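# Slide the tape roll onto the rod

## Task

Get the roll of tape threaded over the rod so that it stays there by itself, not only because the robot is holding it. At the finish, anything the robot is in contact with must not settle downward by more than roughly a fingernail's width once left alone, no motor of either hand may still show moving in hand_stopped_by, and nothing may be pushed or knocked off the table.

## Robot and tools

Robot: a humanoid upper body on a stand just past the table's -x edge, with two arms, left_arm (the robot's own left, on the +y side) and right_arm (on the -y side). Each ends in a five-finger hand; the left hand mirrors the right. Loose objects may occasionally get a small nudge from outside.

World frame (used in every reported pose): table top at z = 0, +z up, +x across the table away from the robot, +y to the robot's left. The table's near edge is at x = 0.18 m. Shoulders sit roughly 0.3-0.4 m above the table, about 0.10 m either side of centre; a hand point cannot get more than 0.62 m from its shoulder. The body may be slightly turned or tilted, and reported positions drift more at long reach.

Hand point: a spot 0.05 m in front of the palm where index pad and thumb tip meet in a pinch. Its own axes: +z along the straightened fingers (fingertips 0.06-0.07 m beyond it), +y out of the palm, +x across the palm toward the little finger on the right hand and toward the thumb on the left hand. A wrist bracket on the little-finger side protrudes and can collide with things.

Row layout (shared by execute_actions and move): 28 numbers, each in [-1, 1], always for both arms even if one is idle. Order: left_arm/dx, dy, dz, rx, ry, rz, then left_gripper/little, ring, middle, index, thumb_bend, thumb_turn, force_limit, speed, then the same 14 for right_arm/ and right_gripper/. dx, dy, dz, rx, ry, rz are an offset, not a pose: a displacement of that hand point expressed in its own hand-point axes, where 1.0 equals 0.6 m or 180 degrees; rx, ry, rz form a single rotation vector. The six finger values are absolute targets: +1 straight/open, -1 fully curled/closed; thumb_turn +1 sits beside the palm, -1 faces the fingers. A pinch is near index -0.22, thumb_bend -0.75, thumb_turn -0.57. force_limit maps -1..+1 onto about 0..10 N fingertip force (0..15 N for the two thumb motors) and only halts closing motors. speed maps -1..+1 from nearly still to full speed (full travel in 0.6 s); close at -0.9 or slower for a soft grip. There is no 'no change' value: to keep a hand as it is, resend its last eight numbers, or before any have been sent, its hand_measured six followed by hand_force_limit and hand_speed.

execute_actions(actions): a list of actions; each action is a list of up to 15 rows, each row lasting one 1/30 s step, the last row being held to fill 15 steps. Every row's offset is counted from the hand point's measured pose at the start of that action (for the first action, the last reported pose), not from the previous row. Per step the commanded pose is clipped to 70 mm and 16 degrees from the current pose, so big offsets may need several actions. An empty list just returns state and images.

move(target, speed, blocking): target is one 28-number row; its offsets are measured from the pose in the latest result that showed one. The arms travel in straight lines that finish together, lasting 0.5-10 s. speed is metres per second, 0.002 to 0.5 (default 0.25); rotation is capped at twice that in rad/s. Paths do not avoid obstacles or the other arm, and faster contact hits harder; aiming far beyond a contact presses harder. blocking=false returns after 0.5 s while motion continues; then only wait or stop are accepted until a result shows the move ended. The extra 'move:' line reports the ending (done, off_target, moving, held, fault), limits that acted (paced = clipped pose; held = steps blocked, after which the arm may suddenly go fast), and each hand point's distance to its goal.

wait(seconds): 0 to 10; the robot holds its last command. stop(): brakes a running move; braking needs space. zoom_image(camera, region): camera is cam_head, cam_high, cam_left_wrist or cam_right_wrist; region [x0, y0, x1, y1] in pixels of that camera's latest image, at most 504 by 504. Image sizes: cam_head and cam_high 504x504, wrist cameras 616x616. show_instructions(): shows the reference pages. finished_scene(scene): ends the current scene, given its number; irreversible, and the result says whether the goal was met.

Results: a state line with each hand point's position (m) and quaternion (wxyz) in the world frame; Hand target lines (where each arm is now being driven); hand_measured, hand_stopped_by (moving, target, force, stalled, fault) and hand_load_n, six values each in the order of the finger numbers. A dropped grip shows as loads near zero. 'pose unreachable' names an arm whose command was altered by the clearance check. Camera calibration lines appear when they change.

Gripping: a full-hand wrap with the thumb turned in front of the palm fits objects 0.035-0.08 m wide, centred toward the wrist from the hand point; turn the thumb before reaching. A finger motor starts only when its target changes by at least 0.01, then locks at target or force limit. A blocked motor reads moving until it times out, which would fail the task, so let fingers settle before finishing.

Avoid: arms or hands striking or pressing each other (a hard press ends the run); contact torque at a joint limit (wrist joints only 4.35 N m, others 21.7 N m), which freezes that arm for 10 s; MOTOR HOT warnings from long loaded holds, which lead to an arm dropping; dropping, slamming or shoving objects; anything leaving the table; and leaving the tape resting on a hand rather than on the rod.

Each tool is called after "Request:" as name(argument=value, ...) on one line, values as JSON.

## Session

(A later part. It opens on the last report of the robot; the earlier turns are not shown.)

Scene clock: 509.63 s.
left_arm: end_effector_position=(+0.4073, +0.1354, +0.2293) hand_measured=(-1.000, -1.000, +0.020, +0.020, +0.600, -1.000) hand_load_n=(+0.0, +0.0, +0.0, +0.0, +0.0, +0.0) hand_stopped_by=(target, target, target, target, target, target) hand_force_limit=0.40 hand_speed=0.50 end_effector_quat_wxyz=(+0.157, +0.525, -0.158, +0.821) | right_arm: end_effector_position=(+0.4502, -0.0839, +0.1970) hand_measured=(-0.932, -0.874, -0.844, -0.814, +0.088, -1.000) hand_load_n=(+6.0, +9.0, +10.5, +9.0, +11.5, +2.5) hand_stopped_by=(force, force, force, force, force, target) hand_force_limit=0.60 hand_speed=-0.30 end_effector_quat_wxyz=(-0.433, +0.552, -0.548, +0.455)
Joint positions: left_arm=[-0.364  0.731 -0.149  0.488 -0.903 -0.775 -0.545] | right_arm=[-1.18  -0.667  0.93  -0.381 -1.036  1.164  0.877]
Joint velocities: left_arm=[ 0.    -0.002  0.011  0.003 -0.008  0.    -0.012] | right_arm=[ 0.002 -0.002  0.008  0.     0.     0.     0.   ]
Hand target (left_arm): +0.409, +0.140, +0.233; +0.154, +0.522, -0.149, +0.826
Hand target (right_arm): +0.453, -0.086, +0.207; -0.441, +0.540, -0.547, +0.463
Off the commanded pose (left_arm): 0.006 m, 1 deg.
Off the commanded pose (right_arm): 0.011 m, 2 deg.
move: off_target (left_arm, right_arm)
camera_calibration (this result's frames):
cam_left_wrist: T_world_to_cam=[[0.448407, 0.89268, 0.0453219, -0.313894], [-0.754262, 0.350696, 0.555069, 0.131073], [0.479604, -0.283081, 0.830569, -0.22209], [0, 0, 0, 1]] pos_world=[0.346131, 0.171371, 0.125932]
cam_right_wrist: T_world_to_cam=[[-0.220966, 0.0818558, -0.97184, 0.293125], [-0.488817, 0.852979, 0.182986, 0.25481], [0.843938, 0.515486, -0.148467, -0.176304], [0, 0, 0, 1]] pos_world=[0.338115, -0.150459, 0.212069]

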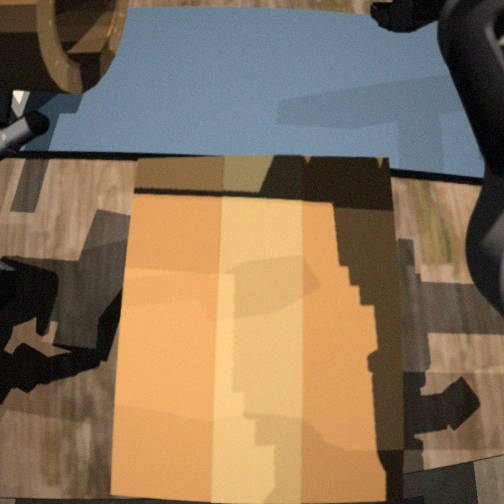

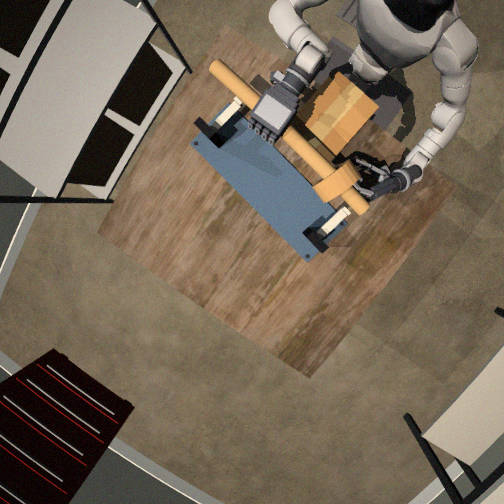

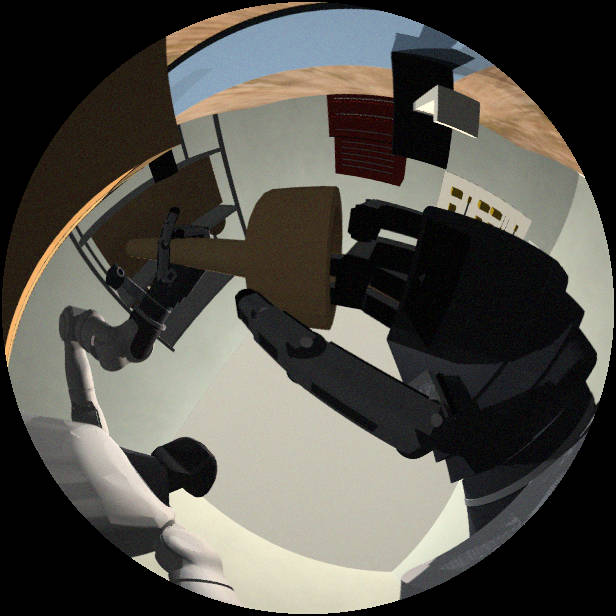

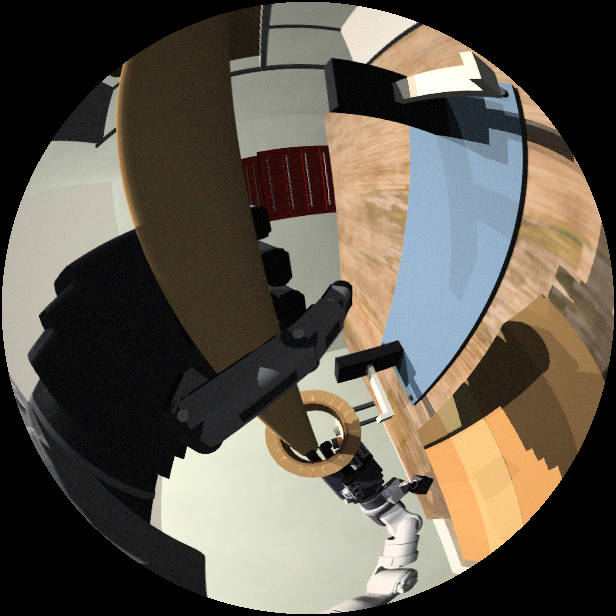

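Request:
execute_actions(actions=[[[-0.001,0,0,0,0,0,-1,-1,0.02,0.02,0.6,-1,0.4,0.5,0.004,-0.0173,0.0013,0.0092,0.0032,0.0045,-1,-1,-1,-1,-1,-1,0.6,-0.3],[-0.003,0,0,0,0,0,-1,-1,0.02,0.02,0.6,-1,0.4,0.5,0.004,-0.0173,0.0013,0.0092,0.0032,0.0055,-1,-1,-1,-1,-1,-1,0.6,-0.3],[-0.006,0,0,0,0,0,-1,-1,0.02,0.02,0.6,-1,0.4,0.5,0.004,-0.0173,0.0013,0.0092,0.0032,0.0065,-1,-1,-1,-1,-1,-1,0.6,-0.3],[-0.009,0,0,0,0,0,-1,-1,0.02,0.02,0.6,-1,0.4,0.5,0.004,-0.0173,0.0013,0.0092,0.0032,0.0075,-1,-1,-1,-1,-1,-1,0.6,-0.3],[-0.012,0,0,0,0,0,-1,-1,0.02,0.02,0.6,-1,0.4,0.5,0.004,-0.0173,0.0013,0.0092,0.0032,0.0085,-1,-1,-1,-1,-1,-1,0.6,-0.3],[-0.015,-0.0008,-0.0002,0,0,0,-1,-1,0.02,0.02,0.6,-1,0.4,0.5,0.004,-0.0173,0.0013,0.0092,0.0032,0.0095,-1,-1,-1,-1,-1,-1,0.6,-0.3],[-0.0175,-0.0024,-0.0006,0,0,0,-1,-1,0.02,0.02,0.6,-1,0.4,0.5,0.004,-0.0173,0.0013,0.0092,0.0032,0.0105,-1,-1,-1,-1,-1,-1,0.6,-0.3],[-0.019,-0.0048,-0.0013,0,0,0,-1,-1,0.02,0.02,0.6,-1,0.4,0.5,0.004,-0.0173,0.0013,0.0092,0.0032,0.011,-1,-1,-1,-1,-1,-1,0.6,-0.3],[-0.02,-0.008,-0.0021,0,0,0,-1,-1,0.02,0.02,0.6,-1,0.4,0.5,0.004,-0.0173,0.0013,0.0092,0.0032,0.011,-1,-1,-1,-1,-1,-1,0.6,-0.3],[-0.02,-0.0113,-0.003,0,0,0,-1,-1,0.02,0.02,0.6,-1,0.4,0.5,0.004,-0.0173,0.0013,0.0092,0.0032,0.011,-1,-1,-1,-1,-1,-1,0.6,-0.3],[-0.02,-0.0145,-0.0038,0,0,0,-1,-1,0.02,0.02,0.6,-1,0.4,0.5,0.004,-0.0173,0.0013,0.0092,0.0032,0.011,-1,-1,-1,-1,-1,-1,0.6,-0.3],[-0.02,-0.0177,-0.0047,0,0,0,-1,-1,0.02,0.02,0.6,-1,0.4,0.5,0.004,-0.0173,0.0013,0.0092,0.0032,0.011,-1,-1,-1,-1,-1,-1,0.6,-0.3],[-0.02,-0.021,-0.0055,0,0,0,-1,-1,0.02,0.02,0.6,-1,0.4,0.5,0.004,-0.0173,0.0013,0.0092,0.0032,0.011,-1,-1,-1,-1,-1,-1,0.6,-0.3],[-0.02,-0.0242,-0.0063,0,0,0,-1,-1,0.02,0.02,0.6,-1,0.4,0.5,0.004,-0.0173,0.0013,0.0092,0.0032,0.011,-1,-1,-1,-1,-1,-1,0.6,-0.3],[-0.02,-0.0274,-0.0072,0,0,0,-1,-1,0.02,0.02,0.6,-1,0.4,0.5,0.004,-0.0173,0.0013,0.0092,0.0032,0.011,-1,-1,-1,-1,-1,-1,0.6,-0.3]],[[0,-0.011,-0.003,0,0,0,-1,-1,0.02,0.02,0.6,-1,0.4,0.5,0.004,-0.0173,0.0013,0.0092,0.0032,0.004,-1,-1,-1,-1,-1,-1,0.6,-0.3],[0,-0.0145,-0.0038,0,0,0,-1,-1,0.02,0.02,0.6,-1,0.4,0.5,0.004,-0.0173,0.0013,0.0092,0.0032,0.004,-1,-1,-1,-1,-1,-1,0.6,-0.3],[0,-0.0177,-0.0047,0,0,0,-1,-1,0.02,0.02,0.6,-1,0.4,0.5,0.004,-0.0173,0.0013,0.0092,0.0032,0.004,-1,-1,-1,-1,-1,-1,0.6,-0.3],[0,-0.021,-0.0055,0,0,0,-1,-1,0.02,0.02,0.6,-1,0.4,0.5,0.004,-0.0173,0.0013,0.0092,0.0032,0.004,-1,-1,-1,-1,-1,-1,0.6,-0.3],[0,-0.0242,-0.0063,0,0,0,-1,-1,0.02,0.02,0.6,-1,0.4,0.5,0.004,-0.0173,0.0013,0.0092,0.0032,0.004,-1,-1,-1,-1,-1,-1,0.6,-0.3],[0,-0.0274,-0.0072,0,0,0,-1,-1,0.02,0.02,0.6,-1,0.4,0.5,0.004,-0.0173,0.0013,0.0092,0.0032,0.004,-1,-1,-1,-1,-1,-1,0.6,-0.3],[0,-0.030,-0.0079,0,0,0,-1,-1,0.02,0.02,0.6,-1,0.4,0.5,0.004,-0.0173,0.0013,0.0092,0.0032,0.004,-1,-1,-1,-1,-1,-1,0.6,-0.3],[0,-0.032,-0.0084,0,0,0,-1,-1,0.02,0.02,0.6,-1,0.4,0.5,0.004,-0.0173,0.0013,0.0092,0.0032,0.004,-1,-1,-1,-1,-1,-1,0.6,-0.3],[0,-0.033,-0.0087,0,0,0,-1,-1,0.02,0.02,0.6,-1,0.4,0.5,0.004,-0.0173,0.0013,0.0092,0.0032,0.004,-1,-1,-1,-1,-1,-1,0.6,-0.3]]])

Request:
zoom_image(camera="cam_high", region=[280, 120, 430, 270])

Request:
zoom_image(camera="cam_right_wrist", region=[230, 360, 400, 530])

Request:
zoom_image(camera="cam_left_wrist", region=[200, 160, 420, 380])

Scene clock: 571.60 s.
left_arm: end_effector_position=(+0.4189, +0.1628, +0.2165) hand_measured=(-1.000, -1.000, +0.020, +0.020, +0.600, -1.000) hand_load_n=(+0.0, +0.0, +0.0, +0.0, +0.0, +0.0) hand_stopped_by=(target, target, target, target, target, target) hand_force_limit=0.40 hand_speed=0.50 end_effector_quat_wxyz=(+0.155, +0.528, -0.163, +0.819) | right_arm: end_effector_position=(+0.4494, -0.0885, +0.1940) hand_measured=(-0.932, -0.874, -0.844, -0.814, +0.088, -1.000) hand_load_n=(+6.0, +9.0, +10.5, +9.0, +11.5, +2.5) hand_stopped_by=(force, force, force, force, force, target) hand_force_limit=0.60 hand_speed=-0.30 end_effector_quat_wxyz=(-0.429, +0.548, -0.558, +0.452)
Joint positions: left_arm=[-0.512  0.692 -0.082  0.83  -1.014 -0.817 -0.851] | right_arm=[-1.166 -0.67   0.917 -0.382 -1.036  1.17   0.884]
Joint velocities: left_arm=[-0.02   0.012  0.009  0.025 -0.002  0.    -0.034] | right_arm=[ 0.006  0.005  0.006  0.005 -0.002  0.     0.   ]
Hand target (left_arm): +0.419, +0.164, +0.217; +0.156, +0.527, -0.160, +0.820
Hand target (right_arm): +0.452, -0.089, +0.205; -0.440, +0.536, -0.555, +0.460
Off the commanded pose (left_arm): 0.002 m, 0 deg.
Off the commanded pose (right_arm): 0.011 m, 2 deg.
camera_calibration (this result's frames):
cam_left_wrist: T_world_to_cam=[[0.45106, 0.89089, 0.0534766, -0.345602], [-0.750464, 0.346167, 0.563003, 0.134813], [0.483062, -0.29408, 0.824723, -0.207671], [0, 0, 0, 1]] pos_world=[0.357378, 0.200154, 0.113853]
cam_right_wrist: T_world_to_cam=[[-0.231576, 0.0963414, -0.968035, 0.295735], [-0.472797, 0.858512, 0.198545, 0.249192], [0.850198, 0.503662, -0.153261, -0.176635], [0, 0, 0, 1]] pos_world=[0.336477, -0.153462, 0.209734]

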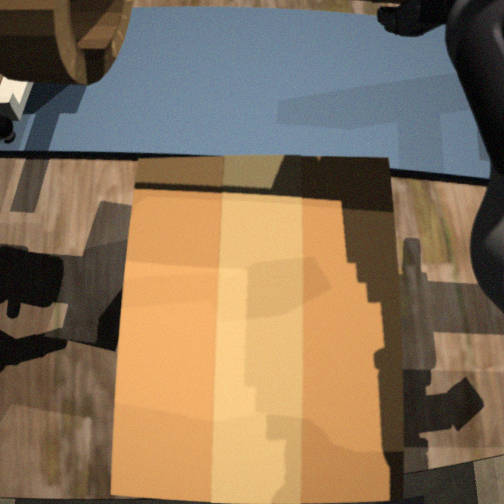

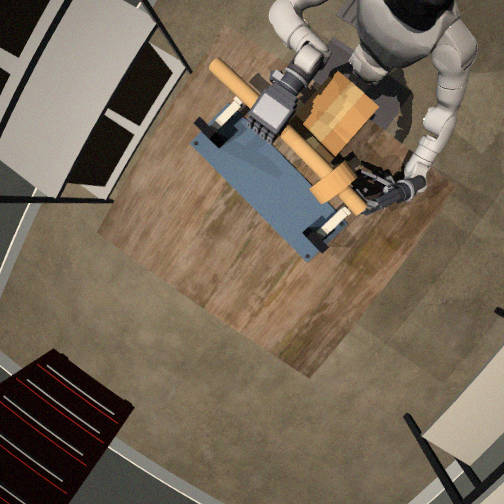

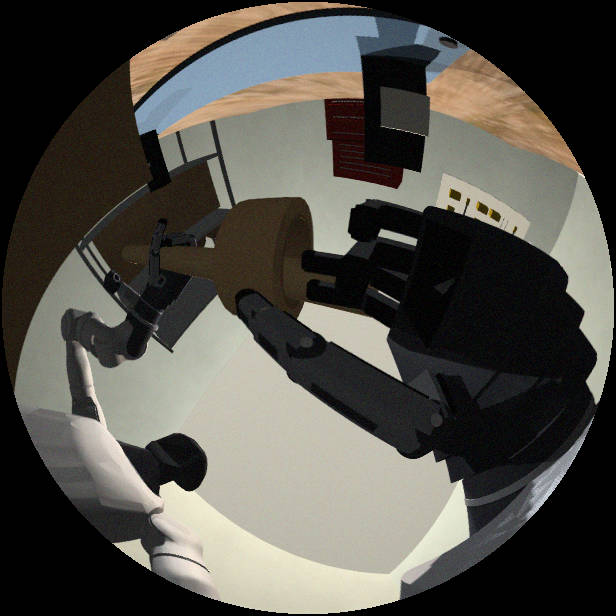

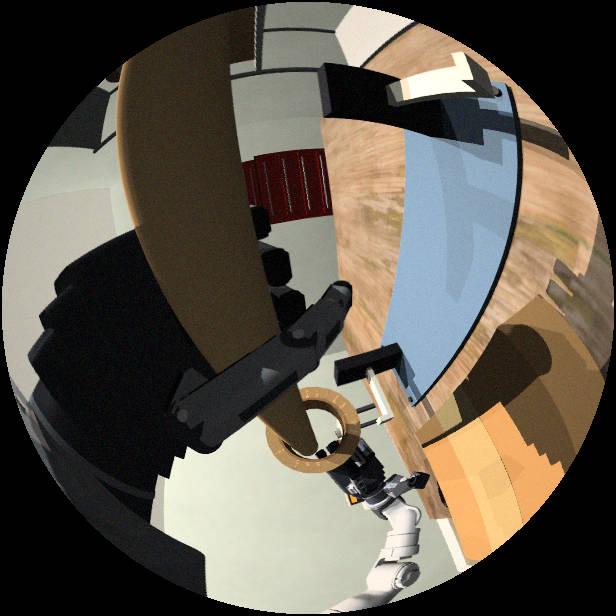

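Region (280, 120, 430, 270) of cam_high's 504x504 image, scaled by 3.360, with more detail than that image has.

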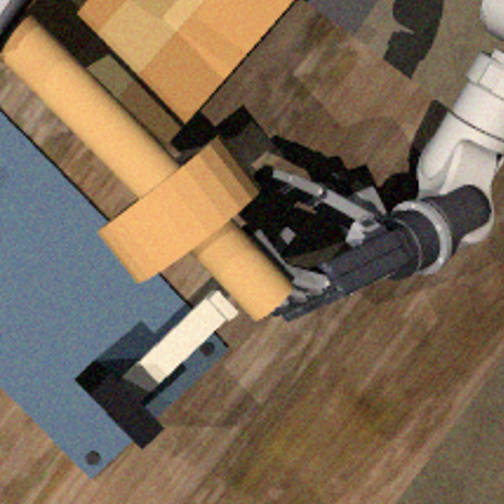

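Region (230, 360, 400, 530) of cam_right_wrist's 616x616 image, scaled by 2.965, with more detail than that image has.

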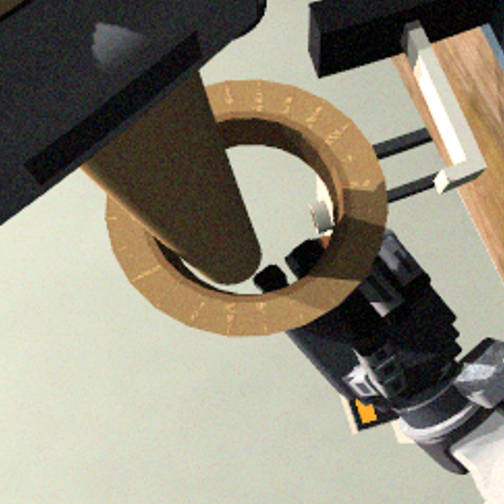

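Region (200, 160, 420, 380) of cam_left_wrist's 616x616 image, scaled by 2.291, with more detail than that image has.

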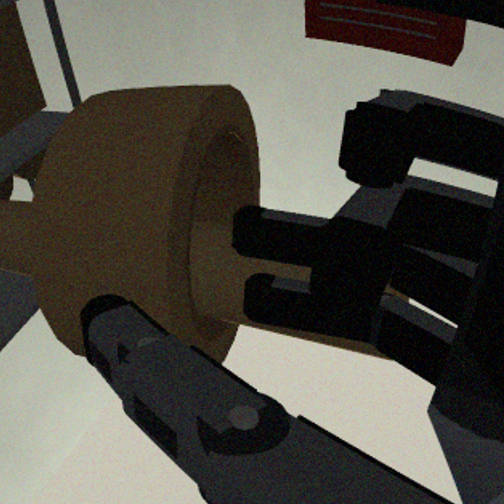

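Request:
execute_actions(actions=[])

Scene clock: 581.33 s.
left_arm: end_effector_position=(+0.4189, +0.1629, +0.2163) hand_measured=(-1.000, -1.000, +0.020, +0.020, +0.600, -1.000) hand_load_n=(+0.0, +0.0, +0.0, +0.0, +0.0, +0.0) hand_stopped_by=(target, target, target, target, target, target) hand_force_limit=0.40 hand_speed=0.50 end_effector_quat_wxyz=(+0.155, +0.528, -0.163, +0.819) | right_arm: end_effector_position=(+0.4494, -0.0885, +0.1940) hand_measured=(-0.932, -0.874, -0.844, -0.814, +0.088, -1.000) hand_load_n=(+6.0, +9.0, +10.5, +9.0, +11.5, +2.5) hand_stopped_by=(force, force, force, force, force, target) hand_force_limit=0.60 hand_speed=-0.30 end_effector_quat_wxyz=(-0.429, +0.548, -0.558, +0.452)
Joint positions: left_arm=[-0.512  0.692 -0.081  0.831 -1.014 -0.817 -0.853] | right_arm=[-1.166 -0.67   0.917 -0.382 -1.036  1.17   0.884]
Joint velocities: left_arm=[-0.003  0.     0.    -0.002  0.023  0.     0.   ] | right_arm=[-0.002 -0.006  0.003 -0.006  0.005  0.     0.   ]
Hand target (left_arm): +0.419, +0.164, +0.217; +0.156, +0.527, -0.160, +0.820
Hand target (right_arm): +0.452, -0.089, +0.205; -0.440, +0.536, -0.555, +0.460
Off the commanded pose (left_arm): 0.002 m, 1 deg.
Off the commanded pose (right_arm): 0.011 m, 2 deg.
camera_calibration (this result's frames):
cam_left_wrist: T_world_to_cam=[[0.451269, 0.890774, 0.0536563, -0.345758], [-0.750097, 0.346055, 0.563561, 0.134624], [0.483437, -0.294565, 0.82433, -0.207427], [0, 0, 0, 1]] pos_world=[0.357289, 0.200304, 0.113672]
cam_right_wrist: T_world_to_cam=[[-0.231582, 0.0963416, -0.968033, 0.295736], [-0.472795, 0.858512, 0.198548, 0.249191], [0.850197, 0.503661, -0.153266, -0.176633], [0, 0, 0, 1]] pos_world=[0.336476, -0.153462, 0.209734]

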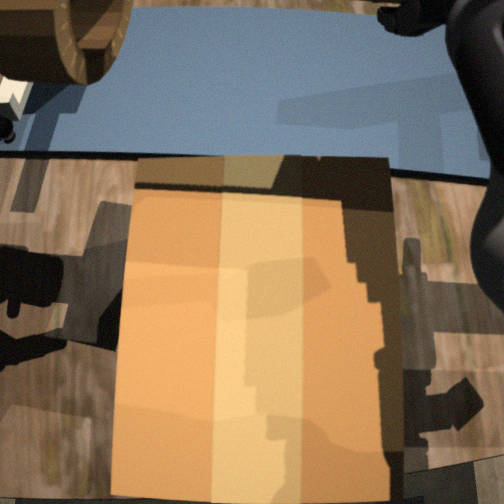

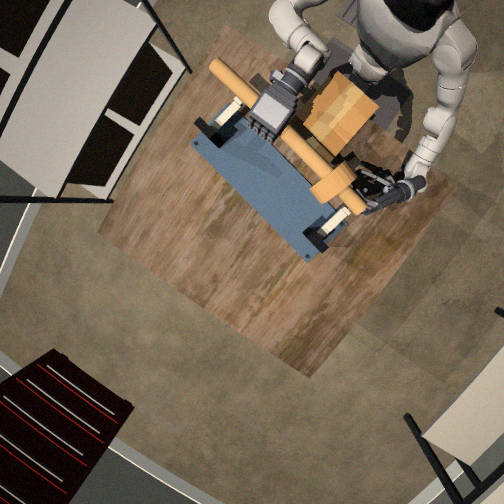

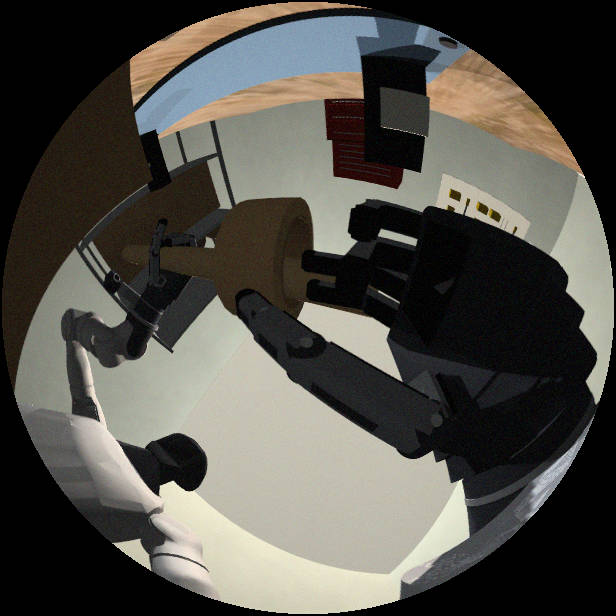

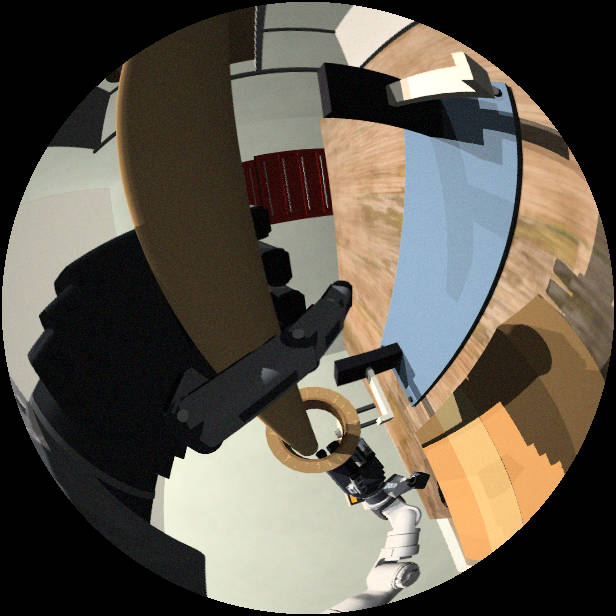

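Request:
zoom_image(camera="cam_high", region=[270, 120, 430, 280])

Request:
zoom_image(camera="cam_left_wrist", region=[180, 150, 460, 430])

Region (270, 120, 430, 280) of cam_high's 504x504 image, scaled by 3.150, with more detail than that image has.

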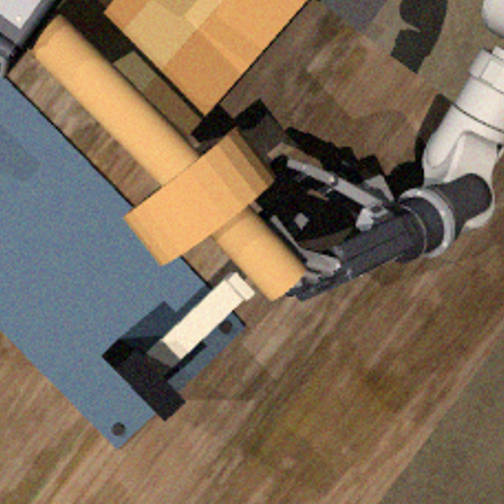

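Region (180, 150, 460, 430) of cam_left_wrist's 616x616 image, scaled by 1.800, with more detail than that image has.

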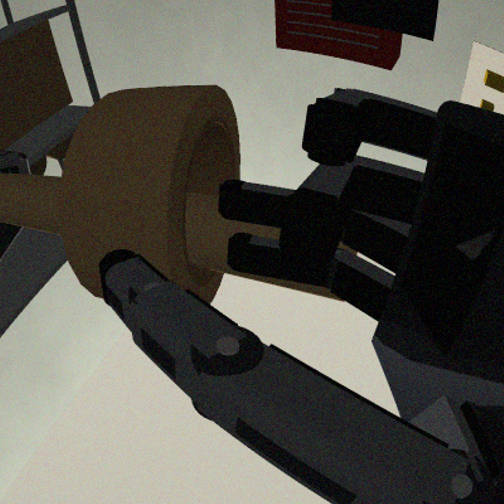

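Request:
move(target=[0.02,-0.012,-0.12,0,0,0,-1,-1,0.02,0.02,0.6,-1,0.4,0.5,-0.025,0.127,0.130,-0.032,0,0.018,-1,-1,-1,-1,-1,-1,0.6,-0.3], speed=0.12)

Scene clock: 702.80 s.
left_arm: end_effector_position=(+0.3603, +0.2052, +0.2011) hand_measured=(-1.000, -1.000, +0.020, +0.020, +0.600, -1.000) hand_load_n=(+0.0, +0.0, +0.0, +0.0, +0.0, +0.0) hand_stopped_by=(target, target, target, target, target, target) hand_force_limit=0.40 hand_speed=0.50 end_effector_quat_wxyz=(+0.151, +0.530, -0.165, +0.818) | right_arm: end_effector_position=(+0.5093, -0.0781, +0.1002) hand_measured=(-0.932, -0.874, -0.844, -0.814, +0.088, -1.000) hand_load_n=(+6.0, +9.0, +10.5, +9.5, +11.5, +2.5) hand_stopped_by=(force, force, force, force, force, target) hand_force_limit=0.60 hand_speed=-0.30 end_effector_quat_wxyz=(-0.412, +0.553, -0.599, +0.406)
Joint positions: left_arm=[-0.253  0.728  0.059  0.747 -1.173 -0.849 -1.072] | right_arm=[-1.131 -0.366  0.778  0.337 -0.719  0.76   0.385]
Joint velocities: left_arm=[0.    0.003 0.008 0.008 0.    0.    0.   ] | right_arm=[-0.006 -0.002 -0.006  0.009  0.008 -0.005  0.   ]
Hand target (left_arm): +0.360, +0.206, +0.203; +0.151, +0.528, -0.165, +0.820
Hand target (right_arm): +0.513, -0.074, +0.111; -0.425, +0.546, -0.595, +0.408
Off the commanded pose (left_arm): 0.004 m, 1 deg.
Off the commanded pose (right_arm): 0.002 m, 1 deg.
move: off_target (left_arm)
camera_calibration (this result's frames):
cam_left_wrist: T_world_to_cam=[[0.446881, 0.89254, 0.0605822, -0.356395], [-0.750907, 0.337434, 0.567694, 0.0857799], [0.486247, -0.299183, 0.821007, -0.15357], [0, 0, 0, 1]] pos_world=[0.298352, 0.243206, 0.0989763]
cam_right_wrist: T_world_to_cam=[[-0.3331, 0.162396, -0.928801, 0.27079], [-0.432143, 0.849213, 0.303462, 0.255213], [0.838032, 0.502458, -0.212695, -0.235031], [0, 0, 0, 1]] pos_world=[0.397452, -0.142612, 0.124073]

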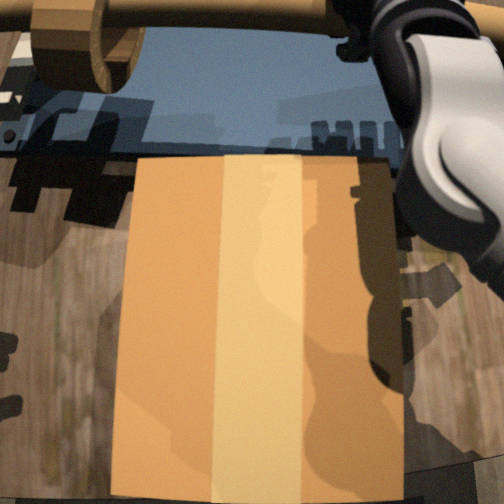

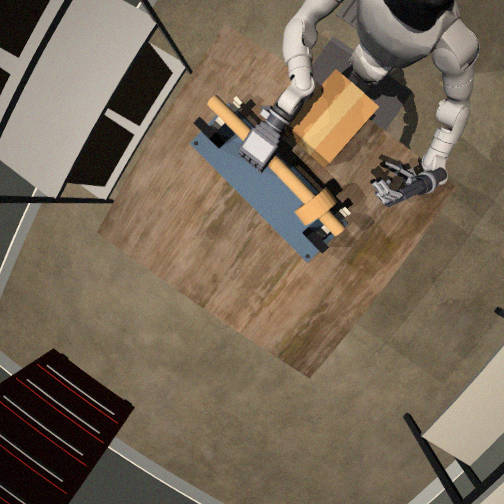

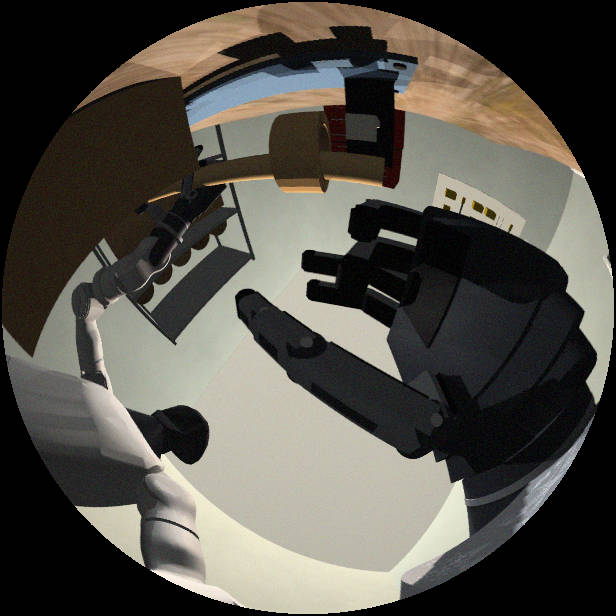

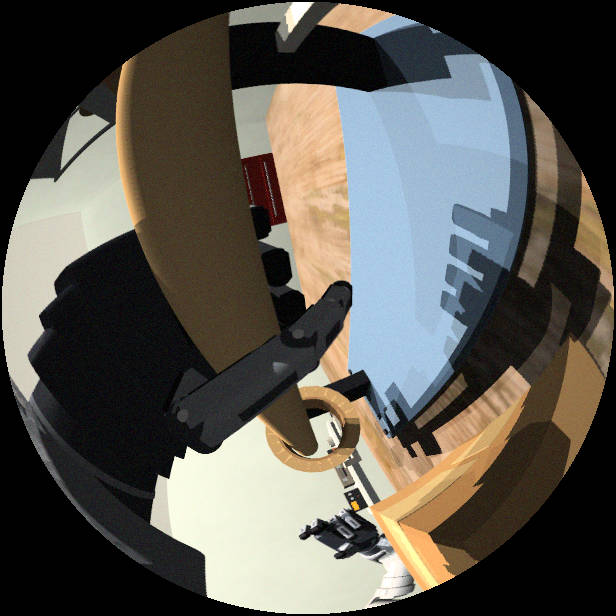

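Request:
zoom_image(camera="cam_high", region=[260, 150, 380, 270])

Request:
zoom_image(camera="cam_high", region=[180, 70, 300, 190])

Request:
zoom_image(camera="cam_left_wrist", region=[230, 30, 450, 250])

Region (260, 150, 380, 270) of cam_high's 504x504 image, scaled by 4.200, with more detail than that image has.

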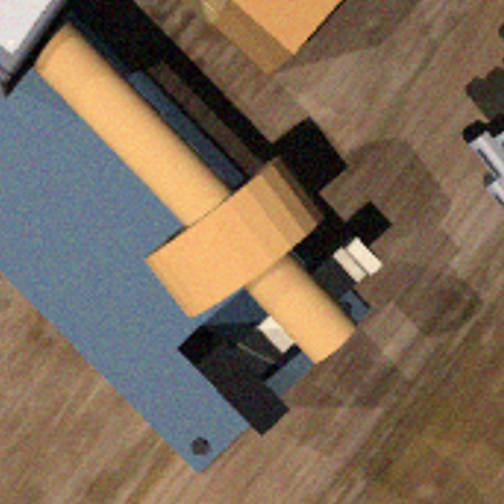

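Region (180, 70, 300, 190) of cam_high's 504x504 image, scaled by 4.200, with more detail than that image has.

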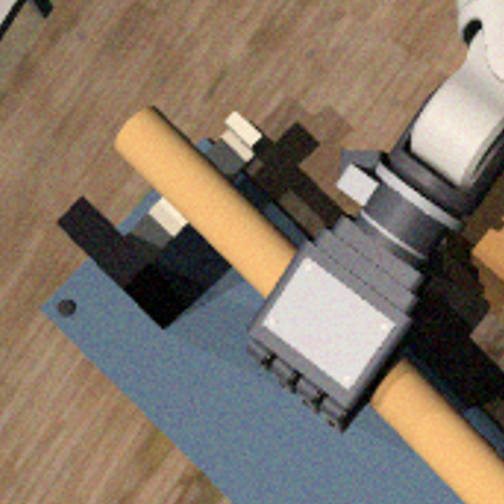

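Region (230, 30, 450, 250) of cam_left_wrist's 616x616 image, scaled by 2.291, with more detail than that image has.

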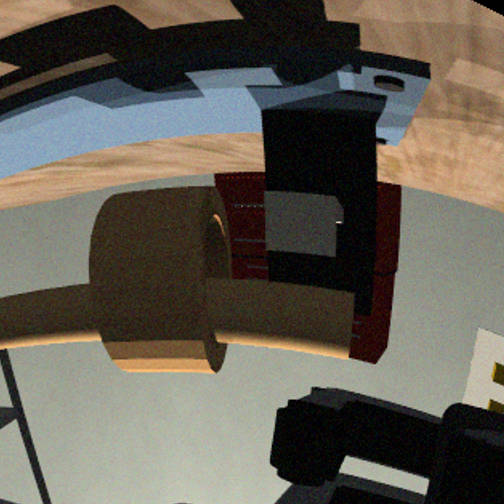

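Request:
move(target=[0.003,-0.002,0,0,0,0,-1,-1,0.02,0.02,0.6,-1,0.4,0.5,-0.0075,0.056,0.021,0,0,-0.006,-1,-1,-1,-1,-1,-1,0.6,-0.3], speed=0.04)

Scene clock: 730.20 s.
left_arm: end_effector_position=(+0.3601, +0.2050, +0.2023) hand_measured=(-1.000, -1.000, +0.020, +0.020, +0.600, -1.000) hand_load_n=(+0.0, +0.0, +0.0, +0.0, +0.0, +0.0) hand_stopped_by=(target, target, target, target, target, target) hand_force_limit=0.40 hand_speed=0.50 end_effector_quat_wxyz=(+0.152, +0.530, -0.167, +0.818) | right_arm: end_effector_position=(+0.5122, -0.0730, +0.0667) hand_measured=(-0.932, -0.874, -0.844, -0.814, +0.088, -1.000) hand_load_n=(+6.0, +9.0, +10.5, +9.0, +11.5, +2.5) hand_stopped_by=(force, force, force, force, force, target) hand_force_limit=0.60 hand_speed=-0.30 end_effector_quat_wxyz=(-0.410, +0.556, -0.595, +0.411)
Joint positions: left_arm=[-0.25   0.733  0.059  0.739 -1.173 -0.845 -1.071] | right_arm=[-1.102 -0.274  0.777  0.524 -0.709  0.674  0.23 ]
Joint velocities: left_arm=[-0.002 -0.002  0.009  0.002  0.002  0.     0.   ] | right_arm=[-0.005  0.005 -0.008 -0.003  0.    -0.005 -0.001]
Hand target (left_arm): +0.360, +0.206, +0.203; +0.151, +0.530, -0.165, +0.818
Hand target (right_arm): +0.512, -0.072, +0.066; -0.410, +0.557, -0.594, +0.411
Off the commanded pose (left_arm): 0.002 m, 0 deg.
Off the commanded pose (right_arm): 0.003 m, 0 deg.
move: done
camera_calibration (this result's frames):
cam_left_wrist: T_world_to_cam=[[0.450107, 0.890778, 0.0625982, -0.357408], [-0.750045, 0.33909, 0.567847, 0.0842935], [0.484599, -0.302543, 0.82075, -0.153142], [0, 0, 0, 1]] pos_world=[0.298308, 0.243456, 0.100198]
cam_right_wrist: T_world_to_cam=[[-0.328745, 0.149163, -0.932565, 0.236845], [-0.435368, 0.852331, 0.289804, 0.265066], [0.838082, 0.501281, -0.215259, -0.247218], [0, 0, 0, 1]] pos_world=[0.400452, -0.137327, 0.0908397]

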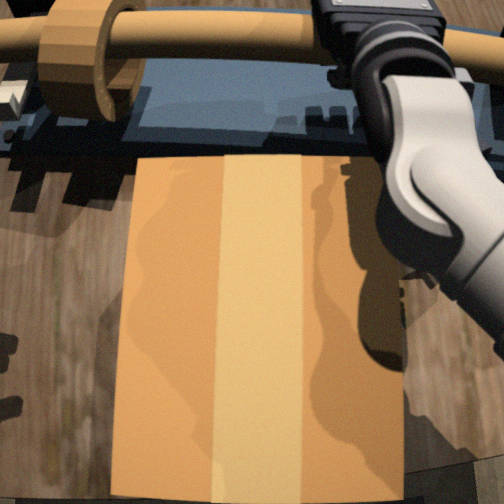

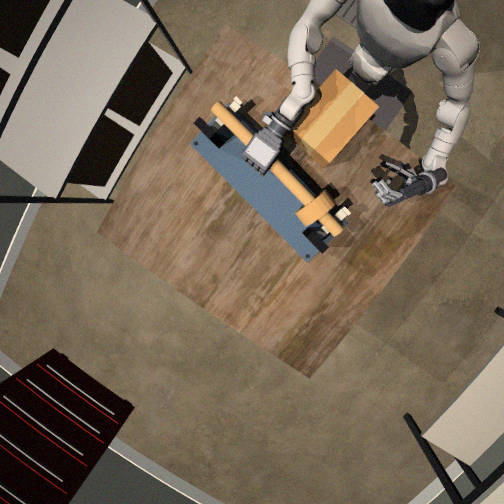

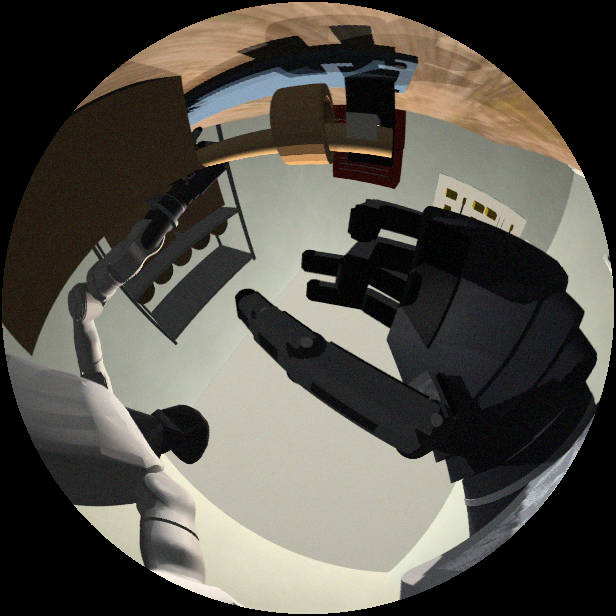

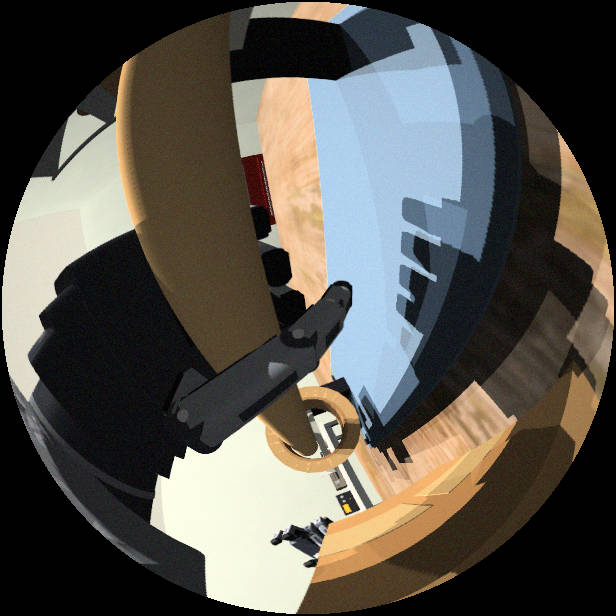

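Request:
execute_actions(actions=[[[0,0,0,0,0,0,-1,-1,0.02,0.02,0.6,-1,0.4,0.5,0,0,0,0,0,0,1,1,1,1,1,-1,0.6,1]]])

Scene clock: 745.00 s.
left_arm: end_effector_position=(+0.3601, +0.2050, +0.2023) hand_measured=(-1.000, -1.000, +0.020, +0.020, +0.600, -1.000) hand_load_n=(+0.0, +0.0, +0.0, +0.0, +0.0, +0.0) hand_stopped_by=(target, target, target, target, target, target) hand_force_limit=0.40 hand_speed=0.50 end_effector_quat_wxyz=(+0.152, +0.530, -0.167, +0.818) | right_arm: end_effector_position=(+0.5127, -0.0726, +0.0677) hand_measured=(+0.384, +0.442, +0.468, +0.502, +0.914, -1.000) hand_load_n=(+0.0, +0.0, +0.0, +0.0, +0.0, +0.0) hand_stopped_by=(moving, moving, moving, moving, moving, target) hand_force_limit=0.60 hand_speed=1.00 end_effector_quat_wxyz=(-0.411, +0.556, -0.594, +0.412)
Joint positions: left_arm=[-0.25   0.733  0.059  0.739 -1.173 -0.845 -1.071] | right_arm=[-1.104 -0.274  0.777  0.524 -0.71   0.674  0.23 ]
Joint velocities: left_arm=[ 0.005 -0.017 -0.006 -0.008  0.     0.     0.   ] | right_arm=[ 0.    -0.002  0.    -0.002  0.008  0.     0.   ]
Hand target (left_arm): +0.360, +0.205, +0.202; +0.152, +0.530, -0.167, +0.818
Hand target (right_arm): +0.512, -0.073, +0.067; -0.410, +0.556, -0.595, +0.411
Off the commanded pose (left_arm): 0.000 m, 0 deg.
Off the commanded pose (right_arm): 0.001 m, 0 deg.
camera_calibration (this result's frames):
cam_left_wrist: T_world_to_cam=[[0.450099, 0.890784, 0.0625611, -0.357403], [-0.750033, 0.339098, 0.567858, 0.0842854], [0.484625, -0.302515, 0.820745, -0.153156], [0, 0, 0, 1]] pos_world=[0.298307, 0.243456, 0.1002]
cam_right_wrist: T_world_to_cam=[[-0.326622, 0.148905, -0.933352, 0.236786], [-0.436785, 0.851957, 0.28877, 0.26548], [0.838175, 0.501992, -0.213228, -0.247696], [0, 0, 0, 1]] pos_world=[0.40091, -0.137094, 0.0915257]

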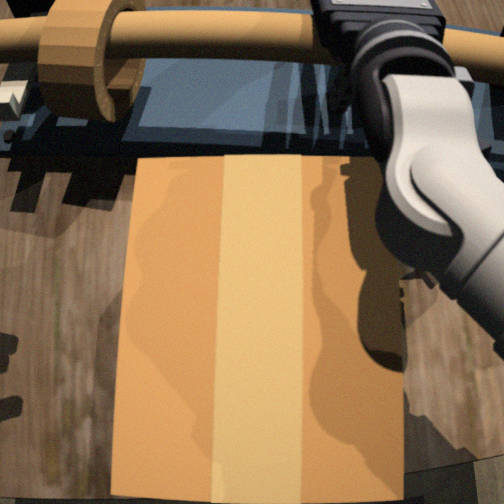

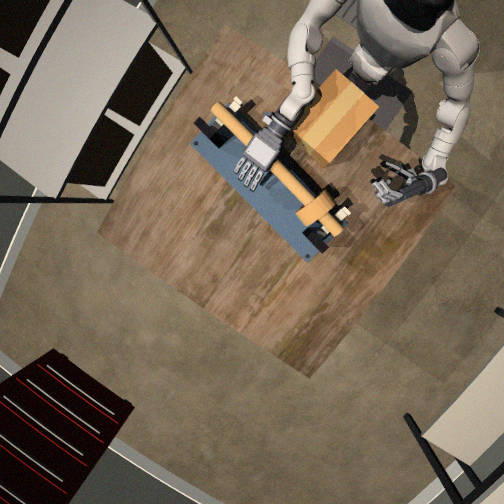

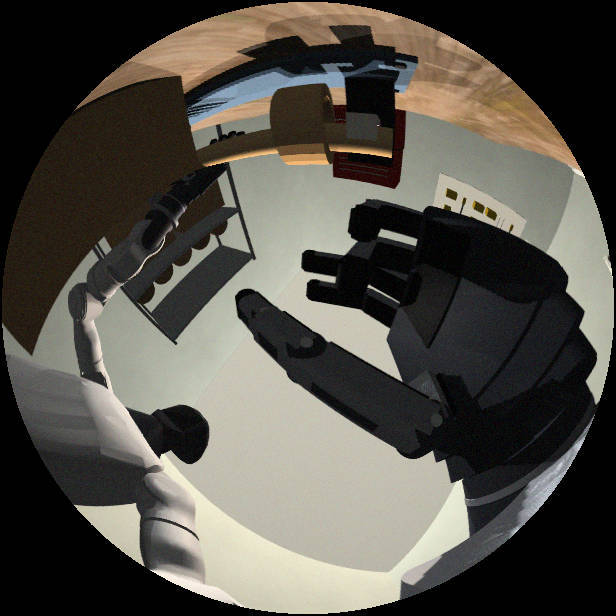

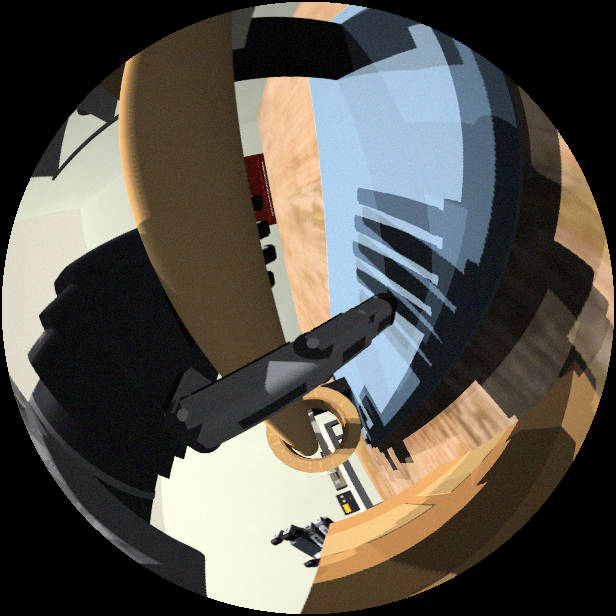

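Request:
execute_actions(actions=[[[0,0,0,0,0,0,-1,-1,0.02,0.02,0.6,-1,0.4,0.5,0,-0.0007,-0.0007,0,0,0,1,1,1,1,1,-1,0.6,1],[0,0,0,0,0,0,-1,-1,0.02,0.02,0.6,-1,0.4,0.5,0,-0.0026,-0.0028,0,0,0,1,1,1,1,1,-1,0.6,1],[0,0,0,0,0,0,-1,-1,0.02,0.02,0.6,-1,0.4,0.5,0,-0.0057,-0.0062,0,0,0,1,1,1,1,1,-1,0.6,1],[0,0,0,0,0,0,-1,-1,0.02,0.02,0.6,-1,0.4,0.5,0,-0.0099,-0.0107,0,0,0,1,1,1,1,1,-1,0.6,1],[0,0,0,0,0,0,-1,-1,0.02,0.02,0.6,-1,0.4,0.5,0,-0.015,-0.0163,0,0,0,1,1,1,1,1,-1,0.6,1],[0,0,0,0,0,0,-1,-1,0.02,0.02,0.6,-1,0.4,0.5,0,-0.0207,-0.0224,0,0,0,1,1,1,1,1,-1,0.6,1],[0,0,0,0,0,0,-1,-1,0.02,0.02,0.6,-1,0.4,0.5,0,-0.0269,-0.0291,0,0,0,1,1,1,1,1,-1,0.6,1],[0,0,0,0,0,0,-1,-1,0.02,0.02,0.6,-1,0.4,0.5,0,-0.0331,-0.0359,0,0,0,1,1,1,1,1,-1,0.6,1],[0,0,0,0,0,0,-1,-1,0.02,0.02,0.6,-1,0.4,0.5,0,-0.0393,-0.0426,0,0,0,1,1,1,1,1,-1,0.6,1],[0,0,0,0,0,0,-1,-1,0.02,0.02,0.6,-1,0.4,0.5,0,-0.045,-0.0488,0,0,0,1,1,1,1,1,-1,0.6,1],[0,0,0,0,0,0,-1,-1,0.02,0.02,0.6,-1,0.4,0.5,0,-0.0501,-0.0543,0,0,0,1,1,1,1,1,-1,0.6,1],[0,0,0,0,0,0,-1,-1,0.02,0.02,0.6,-1,0.4,0.5,0,-0.0543,-0.0588,0,0,0,1,1,1,1,1,-1,0.6,1],[0,0,0,0,0,0,-1,-1,0.02,0.02,0.6,-1,0.4,0.5,0,-0.0574,-0.0622,0,0,0,1,1,1,1,1,-1,0.6,1],[0,0,0,0,0,0,-1,-1,0.02,0.02,0.6,-1,0.4,0.5,0,-0.0593,-0.0643,0,0,0,1,1,1,1,1,-1,0.6,1],[0,0,0,0,0,0,-1,-1,0.02,0.02,0.6,-1,0.4,0.5,0,-0.06,-0.065,0,0,0,1,1,1,1,1,-1,0.6,1]]])

Scene clock: 760.57 s.
left_arm: end_effector_position=(+0.3601, +0.2050, +0.2023) hand_measured=(-1.000, -1.000, +0.020, +0.020, +0.600, -1.000) hand_load_n=(+0.0, +0.0, +0.0, +0.0, +0.0, +0.0) hand_stopped_by=(target, target, target, target, target, target) hand_force_limit=0.40 hand_speed=0.50 end_effector_quat_wxyz=(+0.152, +0.530, -0.167, +0.818) | right_arm: end_effector_position=(+0.4923, -0.0687, +0.1072) hand_measured=(+1.000, +1.000, +1.000, +1.000, +1.000, -1.000) hand_load_n=(+0.0, +0.0, +0.0, +0.0, +0.0, +0.0) hand_stopped_by=(target, target, target, target, target, target) hand_force_limit=0.60 hand_speed=1.00 end_effector_quat_wxyz=(-0.414, +0.559, -0.591, +0.408)
Joint positions: left_arm=[-0.25   0.733  0.059  0.739 -1.173 -0.845 -1.071] | right_arm=[-1.091 -0.388  0.815  0.167 -0.793  0.866  0.468]
Joint velocities: left_arm=[-0.011  0.006  0.015 -0.002 -0.015  0.     0.   ] | right_arm=[ 0.006 -0.313  0.146 -0.848 -0.282  0.511  0.622]
Hand target (left_arm): +0.360, +0.205, +0.202; +0.152, +0.530, -0.167, +0.818
Hand target (right_arm): +0.487, -0.071, +0.109; -0.409, +0.561, -0.592, +0.409
Off the commanded pose (left_arm): 0.000 m, 0 deg.
Off the commanded pose (right_arm): 0.010 m, 1 deg.
camera_calibration (this result's frames):
cam_left_wrist: T_world_to_cam=[[0.450099, 0.890784, 0.062561, -0.357403], [-0.750033, 0.339098, 0.567858, 0.0842854], [0.484625, -0.302515, 0.820745, -0.153156], [0, 0, 0, 1]] pos_world=[0.298307, 0.243456, 0.1002]
cam_right_wrist: T_world_to_cam=[[-0.329099, 0.148099, -0.932609, 0.267549], [-0.446457, 0.845865, 0.29187, 0.245844], [0.832088, 0.512424, -0.212254, -0.220499], [0, 0, 0, 1]] pos_world=[0.381283, -0.134586, 0.130963]

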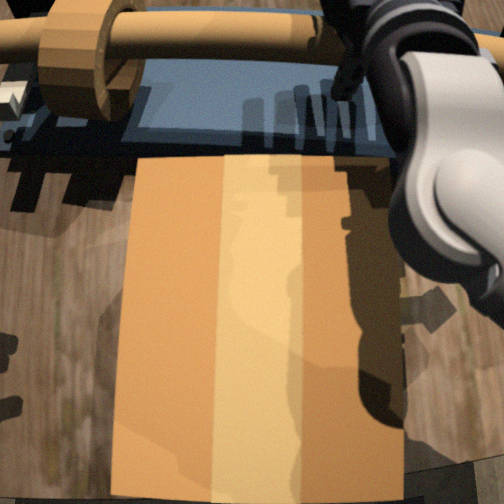

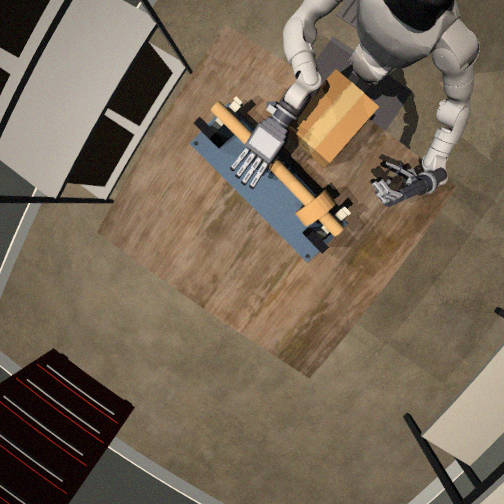

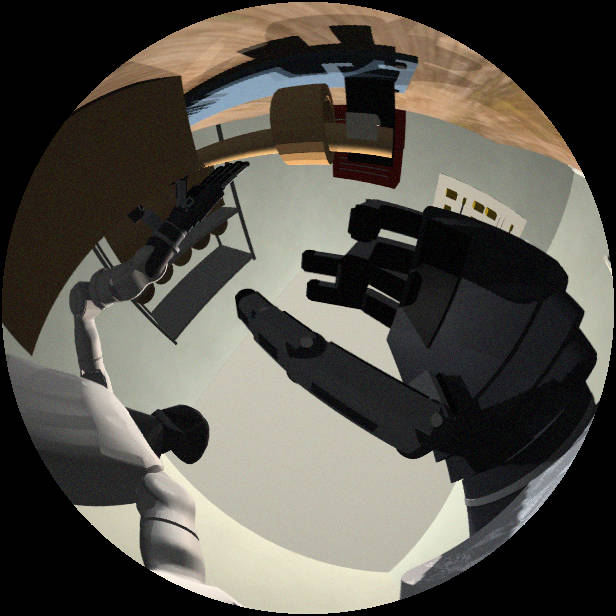

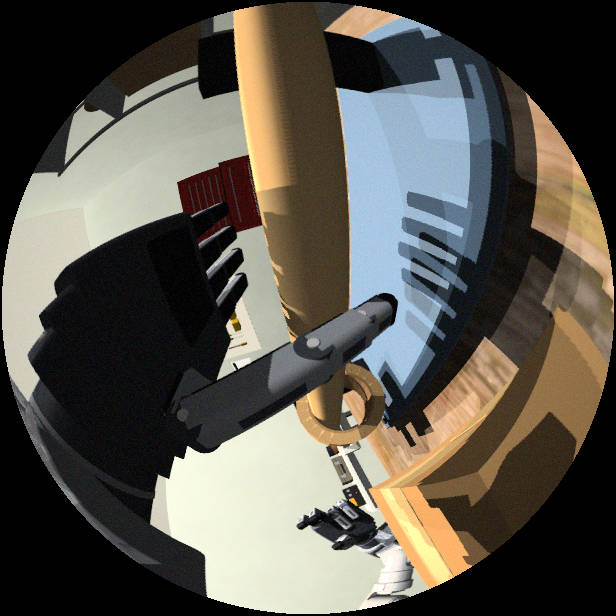

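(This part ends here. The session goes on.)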